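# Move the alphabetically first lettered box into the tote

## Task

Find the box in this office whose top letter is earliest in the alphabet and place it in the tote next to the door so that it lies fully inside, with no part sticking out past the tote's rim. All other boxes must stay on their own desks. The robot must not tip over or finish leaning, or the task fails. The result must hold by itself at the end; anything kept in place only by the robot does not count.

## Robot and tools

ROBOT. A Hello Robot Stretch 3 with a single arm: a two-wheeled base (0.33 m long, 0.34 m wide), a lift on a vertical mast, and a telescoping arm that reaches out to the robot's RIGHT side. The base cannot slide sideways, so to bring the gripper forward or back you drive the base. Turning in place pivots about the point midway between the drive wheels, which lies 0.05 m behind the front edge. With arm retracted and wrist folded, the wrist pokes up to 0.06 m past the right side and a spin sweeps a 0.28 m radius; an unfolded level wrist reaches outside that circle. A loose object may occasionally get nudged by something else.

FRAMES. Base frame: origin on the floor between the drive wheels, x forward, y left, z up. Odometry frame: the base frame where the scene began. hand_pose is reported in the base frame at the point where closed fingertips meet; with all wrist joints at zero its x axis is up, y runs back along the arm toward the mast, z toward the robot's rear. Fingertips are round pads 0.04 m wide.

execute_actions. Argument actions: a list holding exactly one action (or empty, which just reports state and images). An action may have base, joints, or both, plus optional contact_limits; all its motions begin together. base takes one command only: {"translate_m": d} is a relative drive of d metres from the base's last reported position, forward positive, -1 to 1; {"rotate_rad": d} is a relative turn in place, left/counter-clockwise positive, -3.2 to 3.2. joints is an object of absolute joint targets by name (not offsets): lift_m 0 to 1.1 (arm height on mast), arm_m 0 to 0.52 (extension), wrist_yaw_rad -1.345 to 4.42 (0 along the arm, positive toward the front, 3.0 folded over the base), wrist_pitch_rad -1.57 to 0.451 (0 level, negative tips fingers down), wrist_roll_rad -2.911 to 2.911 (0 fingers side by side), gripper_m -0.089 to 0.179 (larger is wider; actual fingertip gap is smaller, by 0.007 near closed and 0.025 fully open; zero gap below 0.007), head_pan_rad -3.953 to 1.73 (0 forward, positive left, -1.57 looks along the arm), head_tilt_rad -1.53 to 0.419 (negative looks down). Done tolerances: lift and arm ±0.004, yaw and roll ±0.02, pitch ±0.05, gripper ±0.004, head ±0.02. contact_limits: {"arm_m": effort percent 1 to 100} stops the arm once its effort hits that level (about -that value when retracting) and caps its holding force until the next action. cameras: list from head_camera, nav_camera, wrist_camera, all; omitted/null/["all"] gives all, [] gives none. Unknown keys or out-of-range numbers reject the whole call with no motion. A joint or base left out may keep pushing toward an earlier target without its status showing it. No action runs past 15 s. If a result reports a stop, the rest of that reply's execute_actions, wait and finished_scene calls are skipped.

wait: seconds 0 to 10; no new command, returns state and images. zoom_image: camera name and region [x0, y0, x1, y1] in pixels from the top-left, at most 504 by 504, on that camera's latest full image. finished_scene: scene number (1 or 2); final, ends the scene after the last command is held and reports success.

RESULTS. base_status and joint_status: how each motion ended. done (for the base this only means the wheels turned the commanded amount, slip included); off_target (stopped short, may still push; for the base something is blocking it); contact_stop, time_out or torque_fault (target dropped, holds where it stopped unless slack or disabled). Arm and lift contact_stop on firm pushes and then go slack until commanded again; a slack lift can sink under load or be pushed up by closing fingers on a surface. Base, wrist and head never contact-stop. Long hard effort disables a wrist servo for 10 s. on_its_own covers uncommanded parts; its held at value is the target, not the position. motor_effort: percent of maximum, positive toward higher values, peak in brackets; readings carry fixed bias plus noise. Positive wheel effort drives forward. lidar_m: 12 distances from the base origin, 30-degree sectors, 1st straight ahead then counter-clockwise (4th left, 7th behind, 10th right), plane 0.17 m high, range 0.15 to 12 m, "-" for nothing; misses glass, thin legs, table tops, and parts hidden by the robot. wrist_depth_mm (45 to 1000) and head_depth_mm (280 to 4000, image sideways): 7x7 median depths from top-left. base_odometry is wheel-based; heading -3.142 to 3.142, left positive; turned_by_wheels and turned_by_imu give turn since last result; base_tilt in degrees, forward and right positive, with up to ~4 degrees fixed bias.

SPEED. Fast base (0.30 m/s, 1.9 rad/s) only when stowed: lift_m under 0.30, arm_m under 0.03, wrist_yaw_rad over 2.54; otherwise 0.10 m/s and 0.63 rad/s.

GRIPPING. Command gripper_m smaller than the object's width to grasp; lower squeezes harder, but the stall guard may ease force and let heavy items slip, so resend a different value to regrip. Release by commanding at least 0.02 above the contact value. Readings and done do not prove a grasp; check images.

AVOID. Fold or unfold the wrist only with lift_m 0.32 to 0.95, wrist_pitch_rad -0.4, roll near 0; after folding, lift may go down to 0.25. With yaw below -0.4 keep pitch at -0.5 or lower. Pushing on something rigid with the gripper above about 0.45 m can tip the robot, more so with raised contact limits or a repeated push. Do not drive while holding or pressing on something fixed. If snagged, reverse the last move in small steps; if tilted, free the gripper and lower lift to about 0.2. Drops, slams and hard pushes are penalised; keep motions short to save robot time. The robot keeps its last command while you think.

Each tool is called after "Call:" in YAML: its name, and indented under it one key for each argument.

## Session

Call:
execute_actions:
  actions: []

Scene clock: 0.00 s.
base_odometry: x=+0.000 y=+0.000 heading=+0.000 (m, m, rad; odometry frame)
turned_by_wheels: +0.000 (rad since the last result)
turned_by_imu: +0.000 (rad since the last result)
base_tilt: forward=+0.8 right=-0.2 (deg)
lidar_m: 1.39 2.08 1.12 0.87 0.86 0.92 1.35 1.07 1.15 0.89 0.88 0.95
head_depth_mm: 1306 1295 1289 1279 1280 1272 1271 / 1535 1526 1502 1491 1483 1480 1478 / 1837 1832 1797 1813 1804 1775 1786 / 2044 2133 2162 2161 2159 2167 2116 / 2037 2072 2090 2100 2114 2114 2120 / 1989 1989 2007 2002 2025 2025 2021 / 1900 1900 1926 1916 1930 1934 1945
base_status: not commanded
joint_positions: lift_m=+0.408 arm_m=+0.002 wrist_yaw_rad=+2.906 wrist_pitch_rad=-0.335 wrist_roll_rad=+0.020 gripper_m=+0.037 head_pan_rad=-0.019 head_tilt_rad=-0.014
joint_status: not commanded
motor_effort: left_wheel=+0 right_wheel=+0 lift_m=+20 arm_m=+0 wrist_yaw_rad=+1 wrist_pitch_rad=+5 wrist_roll_rad=+1 gripper_m=+0 head_pan_rad=-1 head_tilt_rad=+3 (%)
hand_pose: x=+0.0334 y=+0.0808 z=+0.4394 quat_wxyz=(+0.200, +0.713, +0.033, +0.672) (m; base frame)
wrist_depth_mm: - 777 894 - - - - / - 835 931 - - - - / - 881 992 - - - - / 733 934 - - - - - / 779 - 975 975 975 957 960 / 778 - 807 776 770 761 768 / 651 - 632 641 621 643 638
pictures: head_camera (sideways: a quarter turn clockwise sets it upright), nav_camera (sideways: a quarter turn counterclockwise sets it upright), wrist_camera
Images, in order (width x height): head_camera 896x504, nav_camera 672x504, wrist_camera 644x364.

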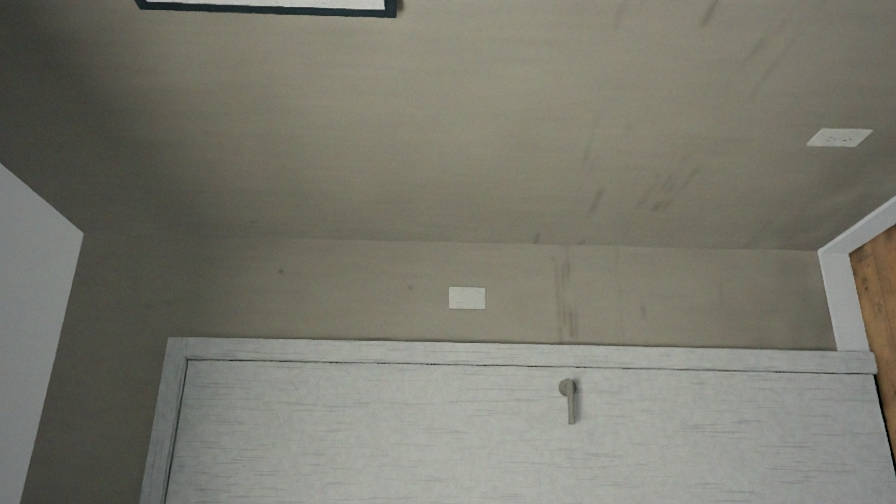

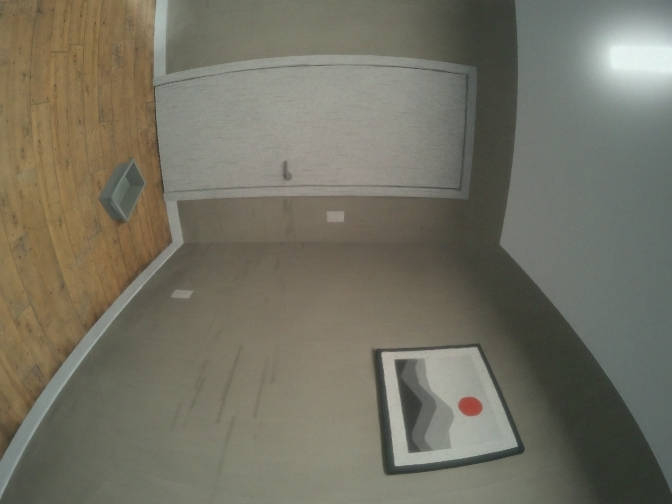

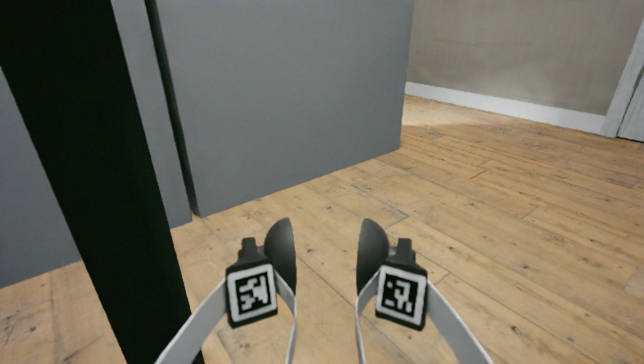

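Call:
execute_actions:
  actions:
    - {"joints": {"head_pan_rad": -2.8, "head_tilt_rad": -0.45, "lift_m": 0.27}}
  cameras: ["head_camera", "nav_camera"]

Scene clock: 4.53 s.
base_odometry: x=+0.000 y=+0.000 heading=+0.000 (m, m, rad; odometry frame)
turned_by_wheels: +0.000 (rad since the last result)
turned_by_imu: +0.001 (rad since the last result)
base_tilt: forward=+0.8 right=-0.3 (deg)
lidar_m: 1.39 2.08 1.11 0.87 0.86 0.92 1.36 1.07 1.15 0.89 0.88 0.94
head_depth_mm: 1422 1530 1654 1345 1101 1677 1400 / 1429 1527 1658 1302 1098 1695 1386 / 1418 1523 1653 1341 1094 1674 1399 / 1418 1522 1631 1336 1092 1637 1393 / 1426 1522 1647 1342 1098 1633 1389 / 1420 1520 1635 1337 1099 1629 1385 / 1419 1520 1647 1334 1103 1686 1392
base_status: not commanded
joint_positions: lift_m=+0.270 arm_m=+0.002 wrist_yaw_rad=+2.906 wrist_pitch_rad=-0.336 wrist_roll_rad=+0.020 gripper_m=+0.037 head_pan_rad=-2.793 head_tilt_rad=-0.444
joint_status: all done
motor_effort: left_wheel=+0(0) right_wheel=+1(1) lift_m=+16(17) arm_m=+0(0) wrist_yaw_rad=+1(1) wrist_pitch_rad=+5(5) wrist_roll_rad=+1(1) gripper_m=+1(0) head_pan_rad=-2(34) head_tilt_rad=-3(31) (%)
hand_pose: x=+0.0334 y=+0.0808 z=+0.3017 quat_wxyz=(+0.200, +0.713, +0.034, +0.672) (m; base frame)
wrist_depth_mm: - 785 891 - - - - / - 845 938 - - - - / - 872 999 - - - - / 728 909 951 943 934 935 923 / 726 - 737 720 733 712 705 / 581 - 602 574 580 569 569 / 487 472 - 502 468 482 479
pictures: head_camera (sideways: a quarter turn clockwise sets it upright), nav_camera (sideways: a quarter turn counterclockwise sets it upright)
Images, in order (width x height): head_camera 896x504, nav_camera 672x504.

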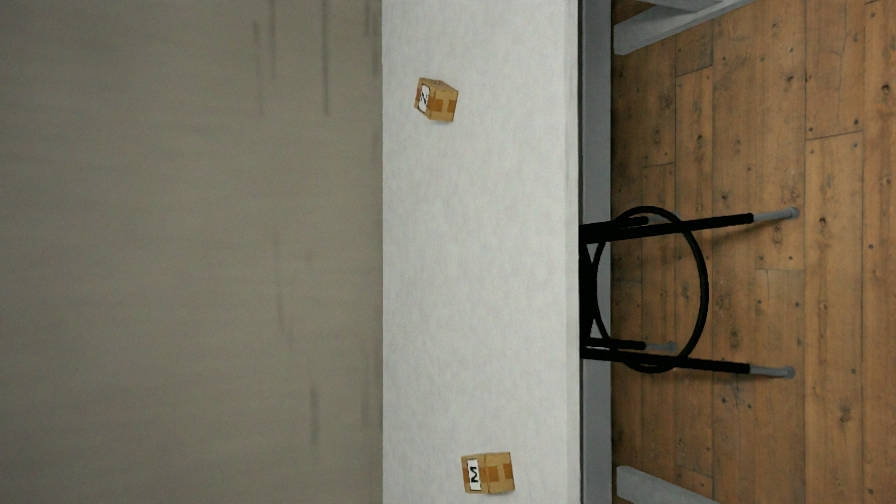

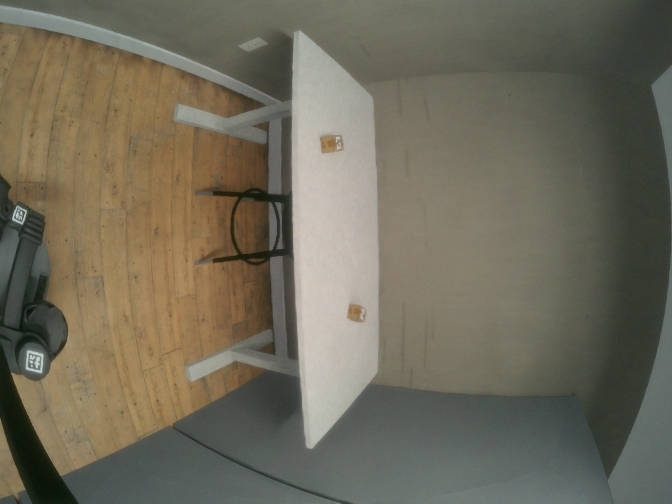

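Call:
zoom_image:
  camera: "head_camera"
  region: [405, 70, 470, 135]

Call:
zoom_image:
  camera: "head_camera"
  region: [452, 439, 522, 504]

Region (405, 70, 470, 135) of head_camera's 896x504 image, scaled by 7.754, with more detail than that image has.

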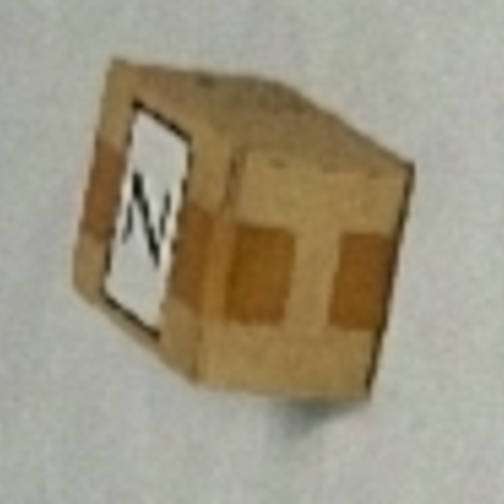

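Region (452, 439, 522, 504) of head_camera's 896x504 image, scaled by 7.200, with more detail than that image has; it fills the top 468 rows of this view, and the rest is white.

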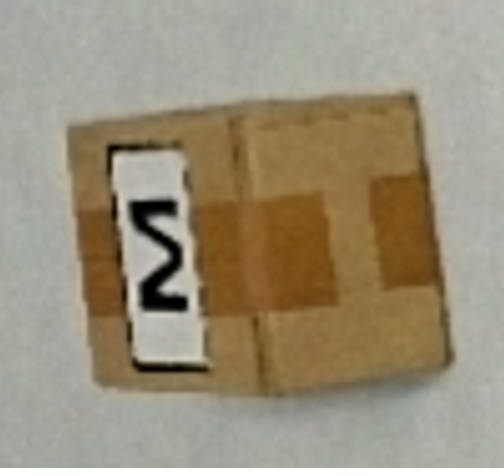

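Call:
execute_actions:
  actions:
    - {"base": {"rotate_rad": 0.86}, "joints": {"head_pan_rad": -0.08, "head_tilt_rad": -0.7}}
  cameras: ["head_camera", "nav_camera"]

Scene clock: 11.43 s.
base_odometry: x=+0.000 y=+0.000 heading=+0.860 (m, m, rad; odometry frame)
turned_by_wheels: +0.860 (rad since the last result)
turned_by_imu: +0.858 (rad since the last result)
base_tilt: forward=+0.9 right=-0.2 (deg)
lidar_m: 1.35 0.91 0.86 0.87 1.11 1.07 1.10 0.95 0.88 0.90 1.15 2.08
head_depth_mm: 1743 1934 2142 1987 1633 1377 1198 / 1811 2006 2239 1992 1624 1392 1200 / 1889 2095 2311 1988 1625 1382 1204 / 1956 2192 2386 1969 1611 1386 1208 / 2022 2294 2453 1987 1636 1376 1210 / 2115 2376 2448 1660 1628 1380 1198 / 1142 1208 1296 1390 1502 1395 1209
base_status: done
joint_positions: lift_m=+0.270 arm_m=+0.002 wrist_yaw_rad=+2.906 wrist_pitch_rad=-0.336 wrist_roll_rad=+0.020 gripper_m=+0.037 head_pan_rad=-0.087 head_tilt_rad=-0.692
joint_status: all done
motor_effort: left_wheel=-2(6) right_wheel=+2(9) lift_m=+16(16) arm_m=+0(0) wrist_yaw_rad=+0(1) wrist_pitch_rad=+5(5) wrist_roll_rad=+1(1) gripper_m=+0(0) head_pan_rad=+2(33) head_tilt_rad=-5(25) (%)
hand_pose: x=+0.0334 y=+0.0808 z=+0.3017 quat_wxyz=(+0.200, +0.713, +0.034, +0.672) (m; base frame)
wrist_depth_mm: - 928 882 858 806 774 733 / - 1000 959 909 860 830 782 / - - - 974 919 877 837 / 927 964 949 952 943 915 877 / 727 - 729 721 741 708 711 / 583 - 597 575 575 573 573 / 484 469 - 495 465 482 477
pictures: head_camera (sideways: a quarter turn clockwise sets it upright), nav_camera (sideways: a quarter turn counterclockwise sets it upright)
Images, in order (width x height): head_camera 896x504, nav_camera 672x504.

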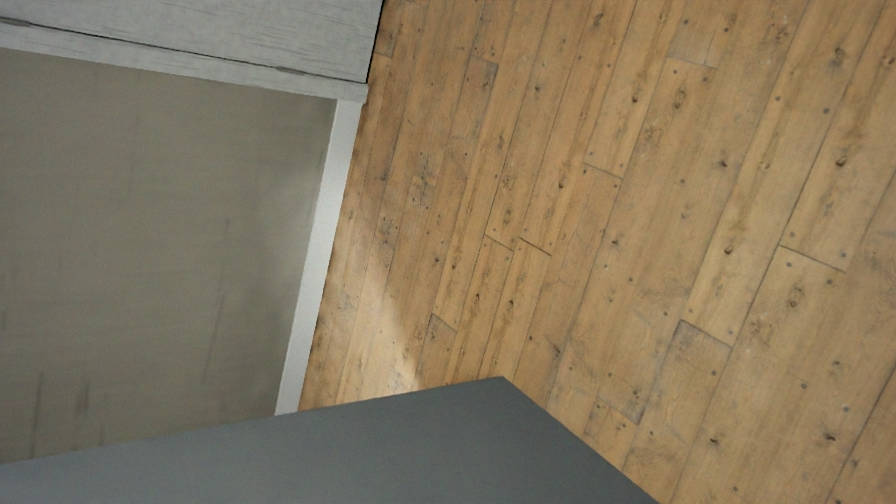

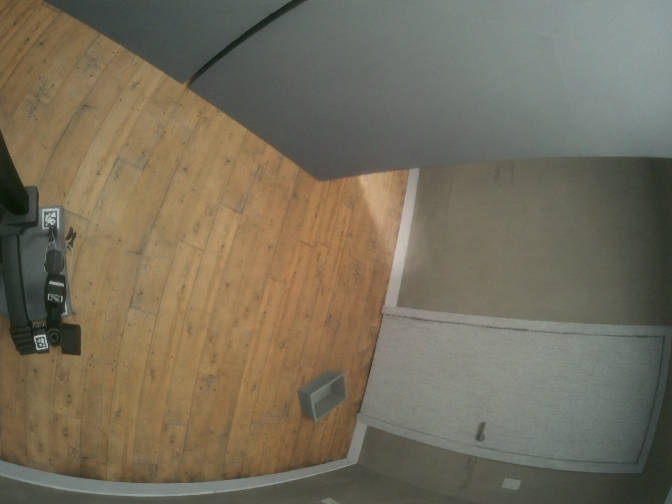

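Call:
execute_actions:
  actions:
    - {"base": {"translate_m": 1.0}, "joints": {"head_pan_rad": -1.4, "head_tilt_rad": -0.85}}
  cameras: ["head_camera"]

Call:
execute_actions:
  actions:
    - {"base": {"translate_m": 0.62}, "joints": {"head_pan_rad": 1.2, "head_tilt_rad": -0.45}}
  cameras: ["head_camera", "nav_camera"]

Scene clock: 21.70 s.
base_odometry: x=+0.653 y=+0.758 heading=+0.860 (m, m, rad; odometry frame)
turned_by_wheels: +0.000 (rad since the last result)
turned_by_imu: +0.000 (rad since the last result)
base_tilt: forward=+0.9 right=+0.0 (deg)
lidar_m: 1.20 0.48 0.45 0.45 0.58 1.27 2.00 1.39 1.29 1.31 1.25 1.16
head_depth_mm: 1207 1344 1519 1643 1468 1282 1137 / 1281 1432 1655 1685 1460 1276 1143 / 1375 1551 1815 1695 1445 1284 1141 / 1477 1692 1921 1712 1424 1287 1142 / 1504 1716 1896 1717 1451 1286 1142 / 1370 1509 1678 1719 1464 1289 1143 / 1233 1366 1501 1638 1466 1292 1150
base_status: done
joint_positions: lift_m=+0.270 arm_m=+0.002 wrist_yaw_rad=+2.906 wrist_pitch_rad=-0.336 wrist_roll_rad=+0.020 gripper_m=+0.037 head_pan_rad=-1.393 head_tilt_rad=-0.840
joint_status: all done
motor_effort: left_wheel=-1(6) right_wheel=+2(9) lift_m=+16(16) arm_m=+0(0) wrist_yaw_rad=+1(0) wrist_pitch_rad=+5(5) wrist_roll_rad=+1(1) gripper_m=-1(0) head_pan_rad=-2(33) head_tilt_rad=-5(18) (%)
hand_pose: x=+0.0334 y=+0.0807 z=+0.3017 quat_wxyz=(+0.200, +0.713, +0.034, +0.672) (m; base frame)
wrist_depth_mm: - 495 476 453 432 411 - / - 535 509 484 457 440 - / - 571 553 520 493 475 - / 705 624 596 558 532 513 927 / 720 - 653 607 566 645 713 / 582 - 599 578 571 571 578 / 487 473 - 500 467 481 476
pictures: head_camera (sideways: a quarter turn clockwise sets it upright)
Images, in order (width x height): head_camera 896x504.

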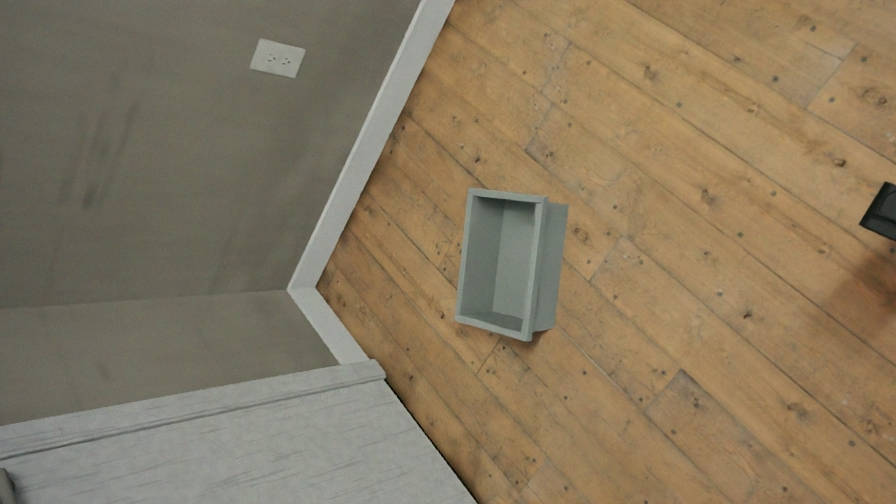

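Scene clock: 25.57 s.
base_odometry: x=+1.057 y=+1.227 heading=+0.860 (m, m, rad; odometry frame)
turned_by_wheels: +0.000 (rad since the last result)
turned_by_imu: +0.000 (rad since the last result)
base_tilt: forward=+0.7 right=-0.1 (deg)
lidar_m: 0.64 0.81 1.79 0.54 0.39 0.55 2.46 1.66 1.54 0.96 0.67 0.63
head_depth_mm: 2675 2851 2996 2695 2098 1657 1379 / 2687 2913 3143 2861 2102 1660 1376 / 2671 2925 3157 2859 2116 1671 1375 / 2742 2880 3188 2854 2113 1660 1381 / 2781 2937 3242 2866 2118 1659 1371 / 2829 2981 3266 2863 2092 1666 1380 / 2883 3035 3349 2897 2103 1573 898
base_status: done
joint_positions: lift_m=+0.270 arm_m=+0.002 wrist_yaw_rad=+2.906 wrist_pitch_rad=-0.336 wrist_roll_rad=+0.020 gripper_m=+0.037 head_pan_rad=+1.193 head_tilt_rad=-0.458
joint_status: all done
motor_effort: left_wheel=-2(5) right_wheel=+2(9) lift_m=+16(16) arm_m=+0(0) wrist_yaw_rad=+1(1) wrist_pitch_rad=+5(5) wrist_roll_rad=+1(1) gripper_m=-1(0) head_pan_rad=+2(32) head_tilt_rad=+4(33) (%)
hand_pose: x=+0.0334 y=+0.0807 z=+0.3017 quat_wxyz=(+0.200, +0.713, +0.034, +0.672) (m; base frame)
wrist_depth_mm: - 513 - - - - - / - 542 - - - - 989 / - 566 - - - - 976 / 353 593 832 949 948 931 878 / 374 - 725 715 731 711 713 / 412 - 606 577 578 571 571 / 449 460 - 498 466 477 479
pictures: head_camera (sideways: a quarter turn clockwise sets it upright), nav_camera (sideways: a quarter turn counterclockwise sets it upright)
Images, in order (width x height): head_camera 896x504, nav_camera 672x504.

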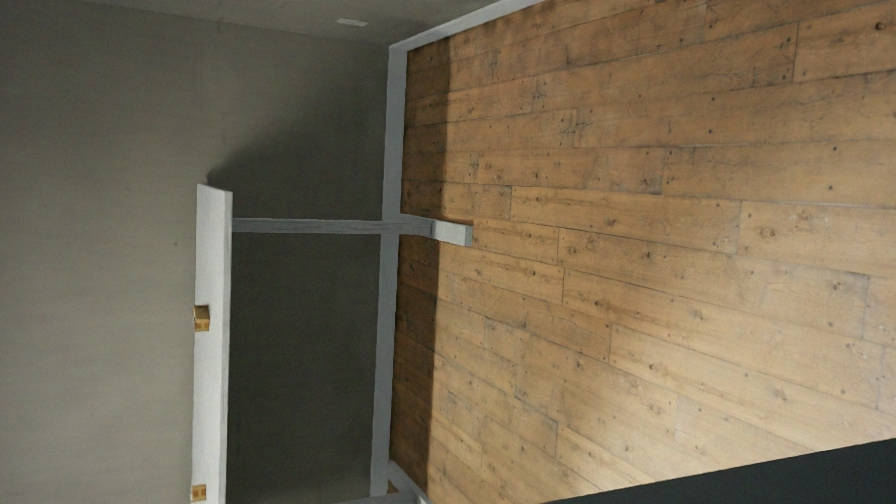

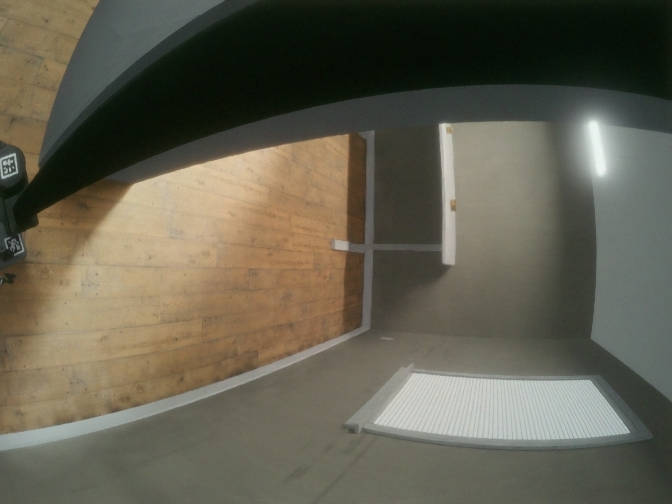

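Call:
execute_actions:
  actions:
    - {"base": {"rotate_rad": 1.22}, "joints": {"head_pan_rad": 0.3, "head_tilt_rad": -0.9}}
  cameras: ["head_camera"]

Scene clock: 36.27 s.
base_odometry: x=+1.057 y=+1.227 heading=+2.080 (m, m, rad; odometry frame)
turned_by_wheels: +1.220 (rad since the last result)
turned_by_imu: +1.217 (rad since the last result)
base_tilt: forward=+0.8 right=-0.1 (deg)
lidar_m: 3.18 0.45 0.39 0.97 2.08 1.58 1.55 0.82 0.64 0.63 0.66 0.95
head_depth_mm: 2738 2282 1877 1617 1409 1258 1122 / 2817 2294 1917 1616 1424 1258 1127 / 2866 2276 1899 1620 1417 1254 1125 / 2830 2326 1863 1604 1372 1256 1129 / 590 660 744 864 1020 1208 1128 / 504 553 612 691 790 924 1120 / 441 476 521 576 645 830 1138
base_status: done
joint_positions: lift_m=+0.270 arm_m=+0.002 wrist_yaw_rad=+2.906 wrist_pitch_rad=-0.336 wrist_roll_rad=+0.020 gripper_m=+0.037 head_pan_rad=+0.307 head_tilt_rad=-0.889
joint_status: all done
motor_effort: left_wheel=-2(7) right_wheel=+2(9) lift_m=+16(16) arm_m=+0(0) wrist_yaw_rad=+0(1) wrist_pitch_rad=+5(5) wrist_roll_rad=+1(1) gripper_m=+0(0) head_pan_rad=-3(32) head_tilt_rad=-5(33) (%)
hand_pose: x=+0.0334 y=+0.0807 z=+0.3017 quat_wxyz=(+0.200, +0.713, +0.034, +0.672) (m; base frame)
wrist_depth_mm: - - - 984 395 388 409 / - - - - 411 417 444 / - - - - 443 447 482 / 961 960 949 878 479 502 531 / 719 - 746 715 514 545 588 / 584 - 609 580 554 570 576 / 485 473 - 497 467 485 477
pictures: head_camera (sideways: a quarter turn clockwise sets it upright)
Images, in order (width x height): head_camera 896x504.

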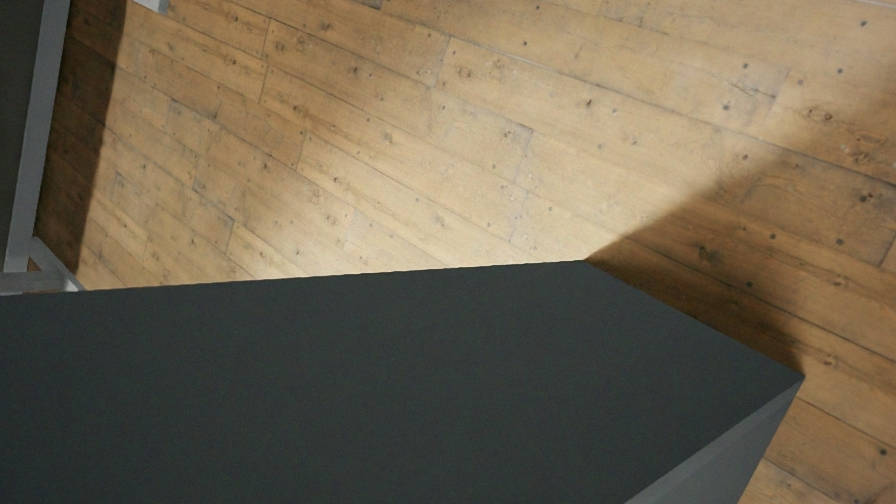

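Call:
execute_actions:
  actions:
    - {"base": {"translate_m": 1.0}, "joints": {"head_pan_rad": 1.1, "head_tilt_rad": -0.4}}
  cameras: ["head_camera", "nav_camera"]

Scene clock: 44.17 s.
base_odometry: x=+0.570 y=+2.101 heading=+2.079 (m, m, rad; odometry frame)
turned_by_wheels: +0.000 (rad since the last result)
turned_by_imu: +0.000 (rad since the last result)
base_tilt: forward=+1.1 right=-0.3 (deg)
lidar_m: 1.77 2.25 2.89 1.21 0.46 0.44 2.14 0.93 0.71 0.69 0.73 1.05
head_depth_mm: 3013 3220 3448 3217 2266 1755 1433 / 2962 3200 3445 3251 2277 1754 1429 / 2889 3038 3193 3015 2250 1753 1432 / 2794 2967 3146 3137 2255 1748 1427 / 2688 2864 2944 3190 2267 1749 1425 / 2643 2804 2878 3101 2242 1736 1424 / 2541 2694 2798 3004 2271 1750 1422
base_status: done
joint_positions: lift_m=+0.270 arm_m=+0.002 wrist_yaw_rad=+2.906 wrist_pitch_rad=-0.336 wrist_roll_rad=+0.020 gripper_m=+0.037 head_pan_rad=+1.093 head_tilt_rad=-0.408
joint_status: all done
motor_effort: left_wheel=-2(6) right_wheel=+2(9) lift_m=+16(17) arm_m=+0(0) wrist_yaw_rad=+1(1) wrist_pitch_rad=+5(5) wrist_roll_rad=+1(1) gripper_m=-1(1) head_pan_rad=+2(29) head_tilt_rad=+5(34) (%)
hand_pose: x=+0.0334 y=+0.0807 z=+0.3017 quat_wxyz=(+0.200, +0.713, +0.034, +0.672) (m; base frame)
wrist_depth_mm: - - - - - - - / - - - - - - - / - - - - - - - / 782 971 953 945 922 936 931 / 592 - 744 715 730 710 704 / 521 - 604 575 584 580 569 / 474 470 - 498 468 481 478
pictures: head_camera (sideways: a quarter turn clockwise sets it upright), nav_camera (sideways: a quarter turn counterclockwise sets it upright)
Images, in order (width x height): head_camera 896x504, nav_camera 672x504.

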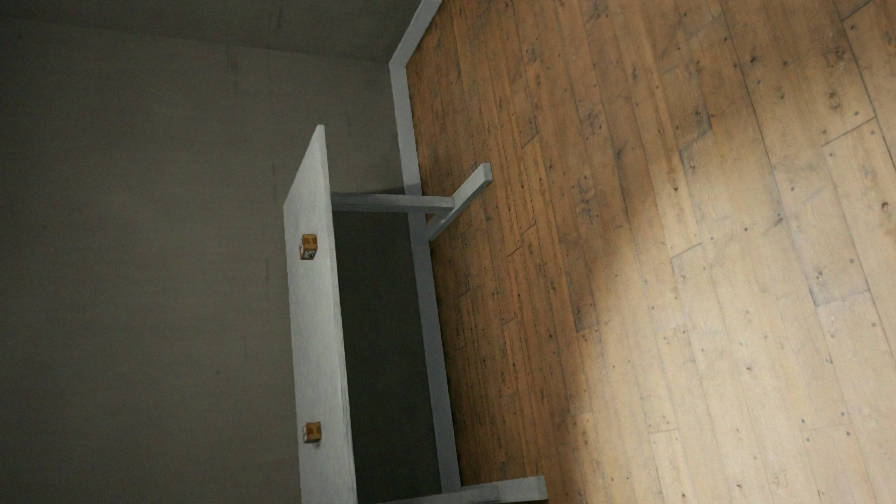

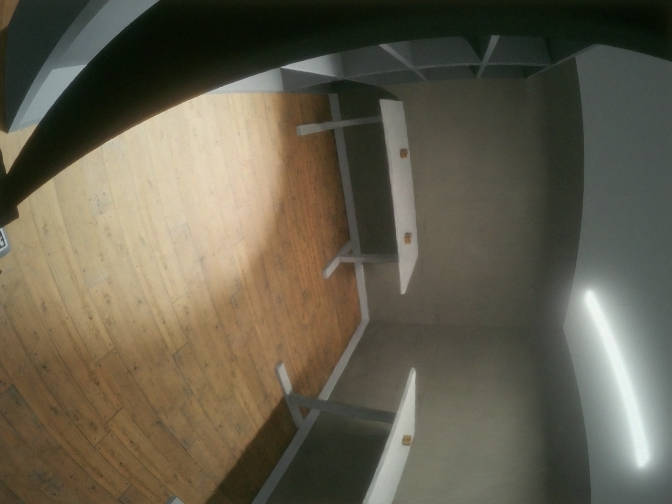

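Call:
execute_actions:
  actions:
    - {"base": {"rotate_rad": 0.74}, "joints": {"head_pan_rad": -0.75, "head_tilt_rad": -0.3}}
  cameras: []

Call:
execute_actions:
  actions:
    - {"base": {"translate_m": 1.0}}
  cameras: ["head_camera", "nav_camera"]

Scene clock: 54.60 s.
base_odometry: x=+0.570 y=+2.101 heading=+2.819 (m, m, rad; odometry frame)
turned_by_wheels: +0.740 (rad since the last result)
turned_by_imu: +0.739 (rad since the last result)
base_tilt: forward=+1.1 right=-0.2 (deg)
lidar_m: 2.25 2.63 1.20 0.44 0.56 1.36 0.80 0.69 0.69 0.80 1.41 1.78
head_depth_mm: 1867 1970 2071 2176 2318 1963 1565 / 1897 1986 2088 2194 2342 1964 1563 / 1923 2000 2111 2278 2373 1969 1542 / 1933 2046 2117 1812 2346 1932 1551 / 1954 2060 2132 2314 2416 1962 1560 / 1968 2079 2158 2343 2452 1939 1556 / 2009 2136 2173 2380 2456 1942 1557
base_status: done
joint_positions: lift_m=+0.270 arm_m=+0.002 wrist_yaw_rad=+2.906 wrist_pitch_rad=-0.336 wrist_roll_rad=+0.020 gripper_m=+0.037 head_pan_rad=-0.743 head_tilt_rad=-0.310
joint_status: all done
motor_effort: left_wheel=-2(8) right_wheel=+2(8) lift_m=+16(16) arm_m=+0(0) wrist_yaw_rad=+1(1) wrist_pitch_rad=+5(5) wrist_roll_rad=+1(1) gripper_m=+1(0) head_pan_rad=-4(32) head_tilt_rad=+6(20) (%)
hand_pose: x=+0.0334 y=+0.0807 z=+0.3017 quat_wxyz=(+0.200, +0.713, +0.034, +0.672) (m; base frame)
wrist_depth_mm: - 460 - - - - - / - 499 - - - - - / - 544 943 - - - - / 950 596 565 845 944 932 943 / 729 - 614 716 732 713 708 / 584 - 605 569 575 575 570 / 483 472 - 499 463 482 481
pictures: none
No camera images: the call's "cameras" was empty. Leave "cameras" out to get every camera's image.

Scene clock: 59.70 s.
base_odometry: x=-0.378 y=+2.418 heading=+2.819 (m, m, rad; odometry frame)
turned_by_wheels: +0.000 (rad since the last result)
turned_by_imu: -0.001 (rad since the last result)
base_tilt: forward=+1.1 right=-0.2 (deg)
lidar_m: 1.27 1.99 2.04 1.73 1.16 1.12 1.62 1.40 1.40 1.62 1.20 1.31
head_depth_mm: 1283 1341 1416 1047 831 1682 1557 / 1291 1349 1425 1164 827 1698 1561 / 1304 1369 1435 1167 876 1735 1565 / 1315 1382 1468 1160 872 1764 1567 / 1336 1406 1498 1157 873 1775 1549 / 1342 1418 1493 1145 869 1794 1556 / 1371 1435 1524 1064 1721 1823 1555
base_status: done
joint_positions: lift_m=+0.270 arm_m=+0.002 wrist_yaw_rad=+2.906 wrist_pitch_rad=-0.336 wrist_roll_rad=+0.020 gripper_m=+0.037 head_pan_rad=-0.743 head_tilt_rad=-0.309
joint_status: not commanded
motor_effort: left_wheel=-2(6) right_wheel=+3(8) lift_m=+17(16) arm_m=+0(0) wrist_yaw_rad=+1(1) wrist_pitch_rad=+5(5) wrist_roll_rad=+1(1) gripper_m=-1(0) head_pan_rad=-2(3) head_tilt_rad=+4(4) (%)
hand_pose: x=+0.0334 y=+0.0807 z=+0.3016 quat_wxyz=(+0.200, +0.713, +0.034, +0.672) (m; base frame)
wrist_depth_mm: - - - - - - - / - - - - - - - / - - - - - - - / 883 960 961 931 934 935 934 / 722 - 735 719 730 705 707 / 581 - 601 577 577 564 565 / 484 466 - 497 467 476 475
pictures: head_camera (sideways: a quarter turn clockwise sets it upright), nav_camera (sideways: a quarter turn counterclockwise sets it upright)
Images, in order (width x height): head_camera 896x504, nav_camera 672x504.

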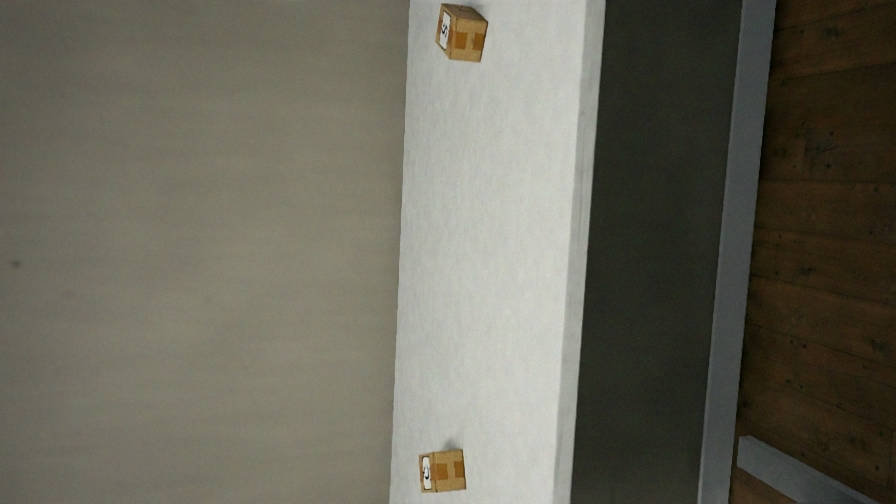

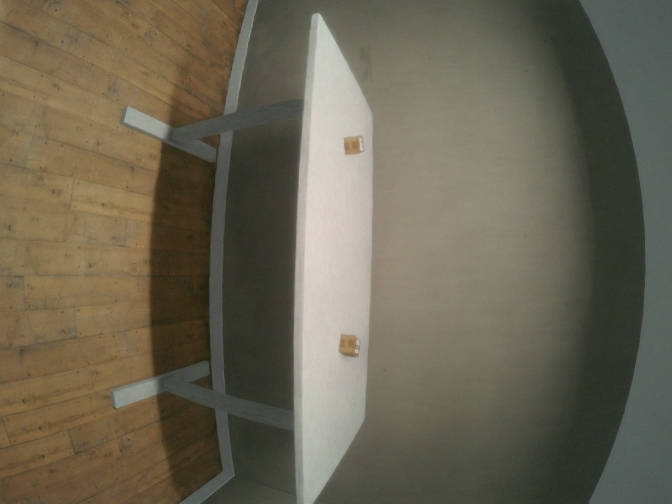

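Call:
zoom_image:
  camera: "head_camera"
  region: [425, 0, 495, 70]

Call:
zoom_image:
  camera: "head_camera"
  region: [410, 440, 474, 504]

Call:
execute_actions:
  actions:
    - {"joints": {"head_pan_rad": 0.62, "head_tilt_rad": -0.3}}
  cameras: ["head_camera"]

Region (425, 0, 495, 70) of head_camera's 896x504 image, scaled by 7.200, with more detail than that image has.

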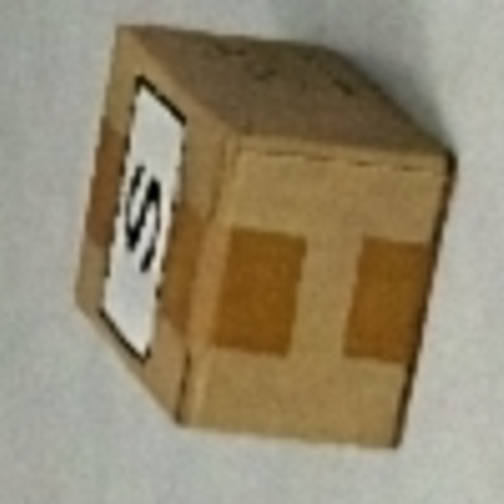

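Region (410, 440, 474, 504) of head_camera's 896x504 image, scaled by 7.875, with more detail than that image has.

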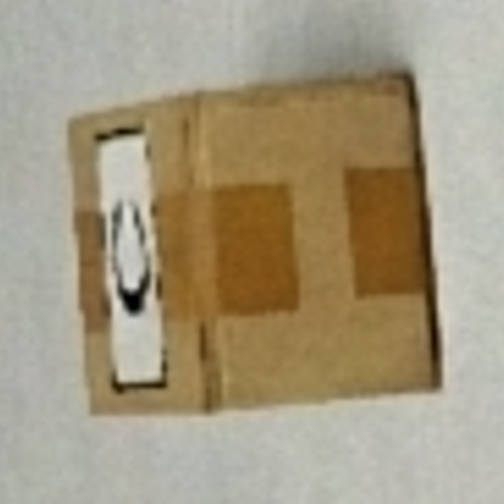

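Scene clock: 63.57 s.
base_odometry: x=-0.378 y=+2.418 heading=+2.819 (m, m, rad; odometry frame)
turned_by_wheels: +0.000 (rad since the last result)
turned_by_imu: +0.001 (rad since the last result)
base_tilt: forward=+1.0 right=-0.4 (deg)
lidar_m: 1.27 1.99 2.04 1.72 1.16 1.12 1.62 1.40 1.40 1.63 1.20 1.31
head_depth_mm: 2100 2204 2367 2461 2560 1961 1558 / 2076 2191 2317 2270 2541 1954 1558 / 2078 2153 2295 2055 2407 1973 1550 / 2047 2148 2291 2059 2557 1969 1564 / 2024 2139 2245 2044 2481 1948 1549 / 2023 2109 2234 2041 2457 1935 1558 / 2012 2099 2216 2032 2418 1945 1548
base_status: not commanded
joint_positions: lift_m=+0.270 arm_m=+0.002 wrist_yaw_rad=+2.906 wrist_pitch_rad=-0.336 wrist_roll_rad=+0.020 gripper_m=+0.037 head_pan_rad=+0.613 head_tilt_rad=-0.309
joint_status: all done
motor_effort: left_wheel=-2(2) right_wheel=+3(2) lift_m=+16(17) arm_m=+0(0) wrist_yaw_rad=+0(0) wrist_pitch_rad=+5(5) wrist_roll_rad=+1(1) gripper_m=+0(1) head_pan_rad=+3(32) head_tilt_rad=+5(4) (%)
hand_pose: x=+0.0334 y=+0.0807 z=+0.3016 quat_wxyz=(+0.200, +0.713, +0.034, +0.672) (m; base frame)
wrist_depth_mm: - - - - - - - / - - - - - - - / - - - - - - - / 900 966 952 960 940 940 942 / 717 - 735 716 740 708 704 / 579 - 594 580 572 571 575 / 486 469 - 498 474 478 477
pictures: head_camera (sideways: a quarter turn clockwise sets it upright)
Images, in order (width x height): head_camera 896x504.

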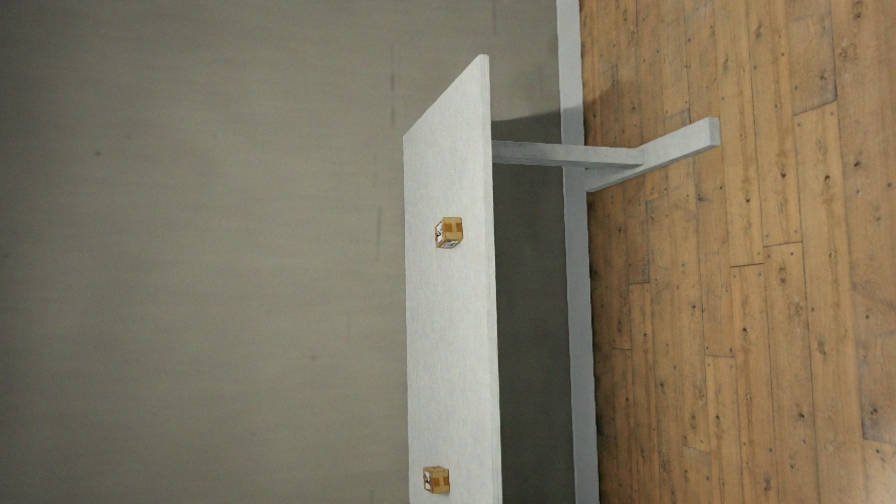

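Call:
zoom_image:
  camera: "head_camera"
  region: [426, 208, 474, 256]

Call:
zoom_image:
  camera: "head_camera"
  region: [414, 456, 462, 504]

Region (426, 208, 474, 256) of head_camera's 896x504 image, scaled by 10.500, with more detail than that image has.

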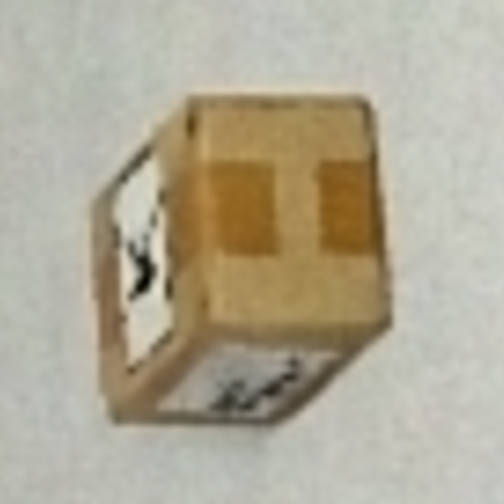

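Region (414, 456, 462, 504) of head_camera's 896x504 image, scaled by 10.500, with more detail than that image has.

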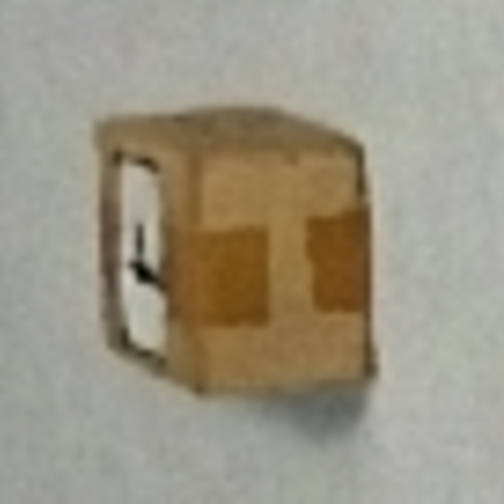

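Call:
execute_actions:
  actions:
    - {"base": {"rotate_rad": -0.325}, "joints": {"lift_m": 0.40, "wrist_pitch_rad": -0.4, "wrist_roll_rad": 0.0, "head_pan_rad": -0.08, "head_tilt_rad": -0.3}}
  cameras: ["head_camera"]

Scene clock: 114.13 s.
base_odometry: x=-0.378 y=+2.418 heading=+2.494 (m, m, rad; odometry frame)
turned_by_wheels: -0.325 (rad since the last result)
turned_by_imu: -0.323 (rad since the last result)
base_tilt: forward=+1.0 right=+0.0 (deg)
lidar_m: 1.26 2.07 1.99 1.74 1.14 1.44 1.12 1.47 1.40 1.44 1.20 1.54
head_depth_mm: 1293 1350 1408 1170 824 1654 1569 / 1346 1410 1482 1169 876 1727 1551 / 1409 1469 1552 1161 1710 1821 1543 / 1454 1554 1625 1104 1826 1909 1546 / 1543 1620 1716 1150 1386 1477 1515 / 1607 1708 1811 1153 2075 1957 1552 / 1724 1792 1917 1981 2188 1960 1553
base_status: done
joint_positions: lift_m=+0.400 arm_m=+0.002 wrist_yaw_rad=+2.906 wrist_pitch_rad=-0.415 wrist_roll_rad=+0.005 gripper_m=+0.037 head_pan_rad=-0.073 head_tilt_rad=-0.309
joint_status: all done
motor_effort: left_wheel=+2(8) right_wheel=-2(7) lift_m=+23(25) arm_m=+0(0) wrist_yaw_rad=+1(1) wrist_pitch_rad=+4(8) wrist_roll_rad=-2(2) gripper_m=-1(0) head_pan_rad=-2(29) head_tilt_rad=+5(3) (%)
hand_pose: x=+0.0313 y=+0.0718 z=+0.4131 quat_wxyz=(+0.227, +0.705, +0.063, +0.669) (m; base frame)
wrist_depth_mm: - - - - - - - / - - - - - - - / - - - - - - - / 996 - - - - - - / 826 - 856 838 866 847 843 / 688 - 716 695 693 694 702 / 588 589 579 595 579 590 594
pictures: head_camera (sideways: a quarter turn clockwise sets it upright)
Images, in order (width x height): head_camera 896x504.

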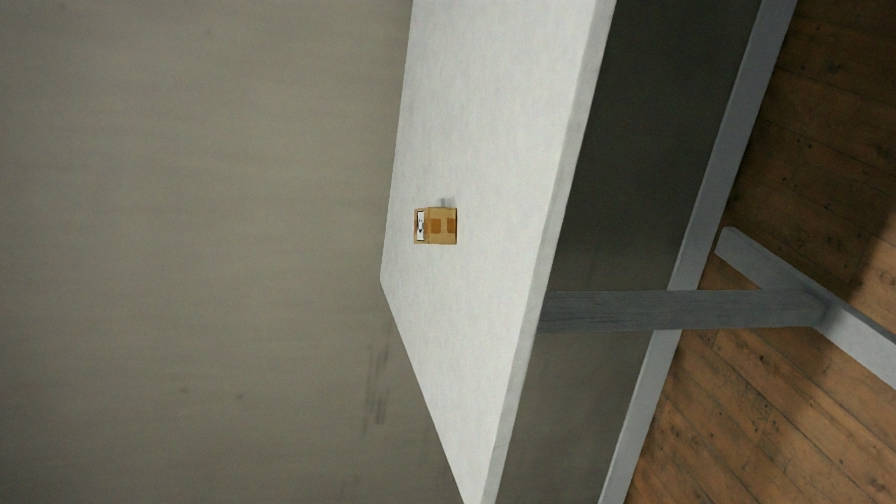

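Call:
execute_actions:
  actions:
    - {"base": {"translate_m": 0.43}, "joints": {"lift_m": 0.84, "wrist_yaw_rad": 0.0, "head_pan_rad": 1.31, "head_tilt_rad": -0.32}}
  cameras: ["head_camera"]

Scene clock: 122.80 s.
base_odometry: x=-0.721 y=+2.677 heading=+2.494 (m, m, rad; odometry frame)
turned_by_wheels: +0.000 (rad since the last result)
turned_by_imu: +0.001 (rad since the last result)
base_tilt: forward=+1.0 right=-0.2 (deg)
lidar_m: 0.84 1.56 1.74 2.04 1.98 1.45 1.54 1.68 1.59 1.03 1.01 1.15
head_depth_mm: 1799 1889 1997 1861 2204 1853 1558 / 1850 1946 2050 1857 2276 1960 1553 / 1901 1998 2087 1863 2335 1928 1540 / 1946 2038 2151 1849 2404 1941 1537 / 1983 2087 2211 1844 2494 1924 1539 / 2051 2155 2275 1997 2518 1936 1553 / 2099 2220 2350 1987 2372 1931 1537
base_status: done
joint_positions: lift_m=+0.840 arm_m=+0.002 wrist_yaw_rad=+0.003 wrist_pitch_rad=-0.416 wrist_roll_rad=+0.003 gripper_m=+0.037 head_pan_rad=+1.303 head_tilt_rad=-0.316
joint_status: all done
motor_effort: left_wheel=+2(6) right_wheel=-2(3) lift_m=+23(23) arm_m=+0(0) wrist_yaw_rad=-3(3) wrist_pitch_rad=+5(5) wrist_roll_rad=-1(2) gripper_m=+0(0) head_pan_rad=+2(33) head_tilt_rad=-2(4) (%)
hand_pose: x=-0.0208 y=-0.3714 z=+0.8529 quat_wxyz=(+0.691, +0.147, -0.692, -0.145) (m; base frame)
wrist_depth_mm: 225 265 376 - - - - / 917 - - - - - - / 956 - - - - - - / 985 - - - - - - / - - - - - - - / - - - - - - - / - - - - - - -
pictures: head_camera (sideways: a quarter turn clockwise sets it upright)
Images, in order (width x height): head_camera 896x504.

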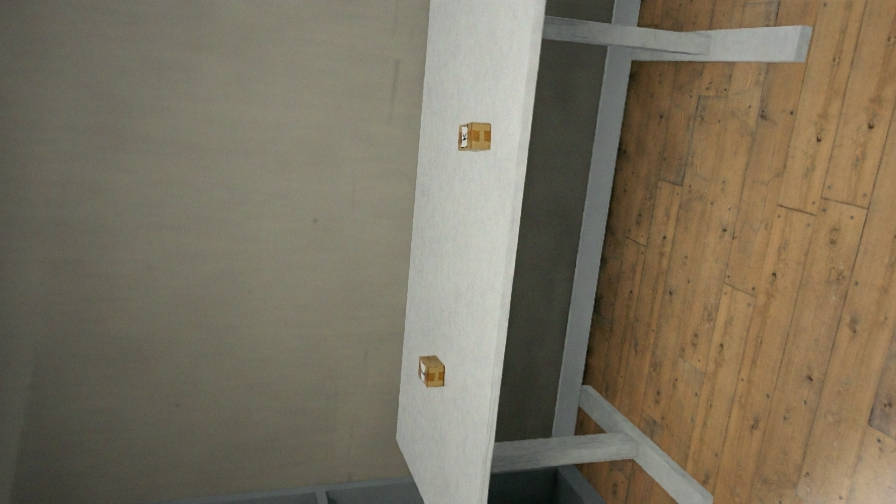

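Call:
zoom_image:
  camera: "head_camera"
  region: [450, 112, 500, 162]

Call:
zoom_image:
  camera: "head_camera"
  region: [408, 347, 456, 395]

Region (450, 112, 500, 162) of head_camera's 896x504 image, scaled by 10.080, with more detail than that image has.

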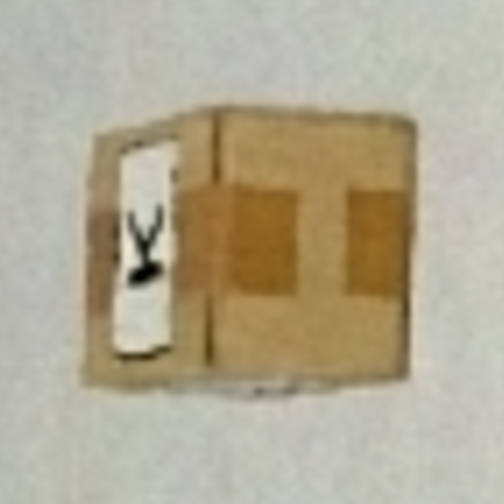

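Region (408, 347, 456, 395) of head_camera's 896x504 image, scaled by 10.500, with more detail than that image has.

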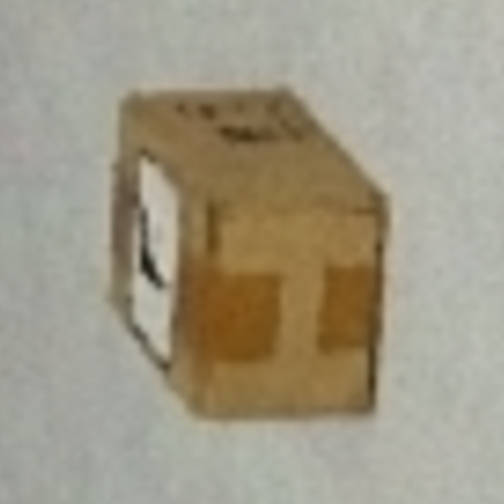

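Call:
execute_actions:
  actions:
    - {"base": {"rotate_rad": 1.571}, "joints": {"lift_m": 1.098, "wrist_pitch_rad": -1.2, "gripper_m": 0.13, "head_pan_rad": -1.65, "head_tilt_rad": -0.5}}

Scene clock: 132.97 s.
base_odometry: x=-0.721 y=+2.677 heading=-2.218 (m, m, rad; odometry frame)
turned_by_wheels: +1.571 (rad since the last result)
turned_by_imu: +1.572 (rad since the last result)
base_tilt: forward=+0.9 right=-0.1 (deg)
lidar_m: 2.04 1.86 1.45 1.54 1.69 1.59 1.63 1.01 1.15 0.84 1.55 1.73
head_depth_mm: - - - - - - - / - - - - - - - / - - - - - - - / 1070 - 967 768 - - - / 1131 1218 1102 729 546 1144 1272 / 1177 1289 1385 731 567 1605 1373 / 1241 1364 1501 730 589 1600 1344
base_status: done
joint_positions: lift_m=+1.097 arm_m=+0.002 wrist_yaw_rad=+0.003 wrist_pitch_rad=-1.202 wrist_roll_rad=+0.003 gripper_m=+0.130 head_pan_rad=-1.643 head_tilt_rad=-0.494
joint_status: all done
motor_effort: left_wheel=-2(5) right_wheel=+3(7) lift_m=+23(24) arm_m=+0(0) wrist_yaw_rad=-2(3) wrist_pitch_rad=+0(3) wrist_roll_rad=-1(1) gripper_m=+1(94) head_pan_rad=-3(32) head_tilt_rad=-4(22) (%)
hand_pose: x=-0.0214 y=-0.2168 z=+0.9884 quat_wxyz=(+0.583, +0.400, -0.583, -0.400) (m; base frame)
wrist_depth_mm: - - - 250 245 245 244 / - - - - 245 235 234 / - - - - - 250 227 / - - - - - - - / - - - - - - - / - - - - - - - / - - - - - - -
pictures: head_camera (sideways: a quarter turn clockwise sets it upright), nav_camera (sideways: a quarter turn counterclockwise sets it upright), wrist_camera
Images, in order (width x height): head_camera 896x504, nav_camera 672x504, wrist_camera 644x364.

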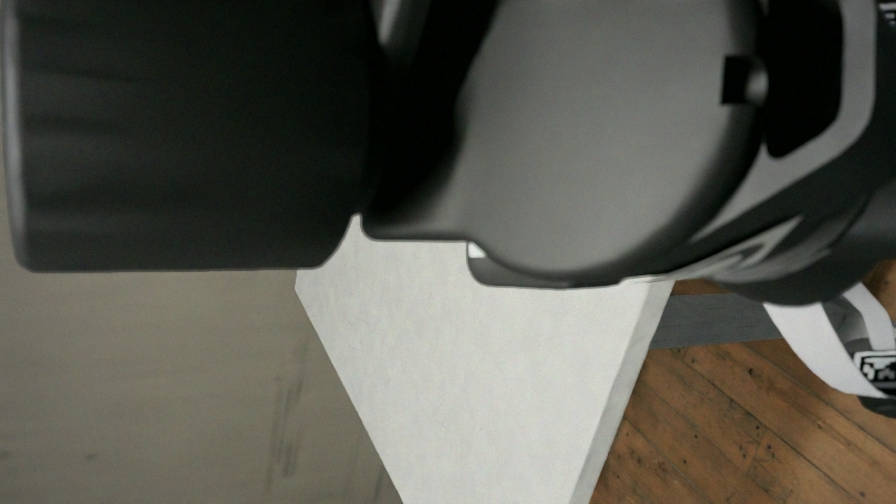

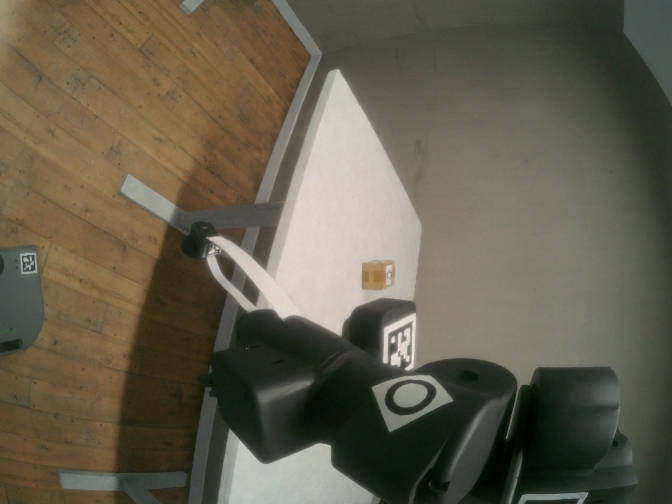

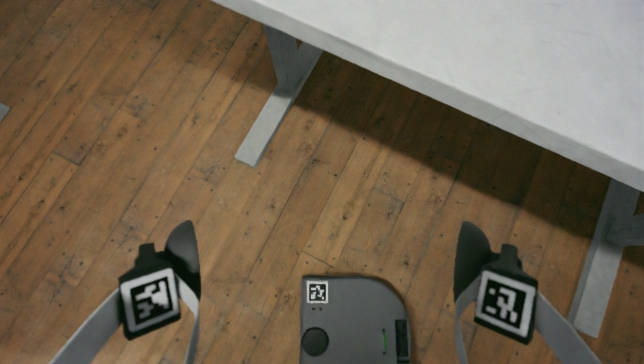

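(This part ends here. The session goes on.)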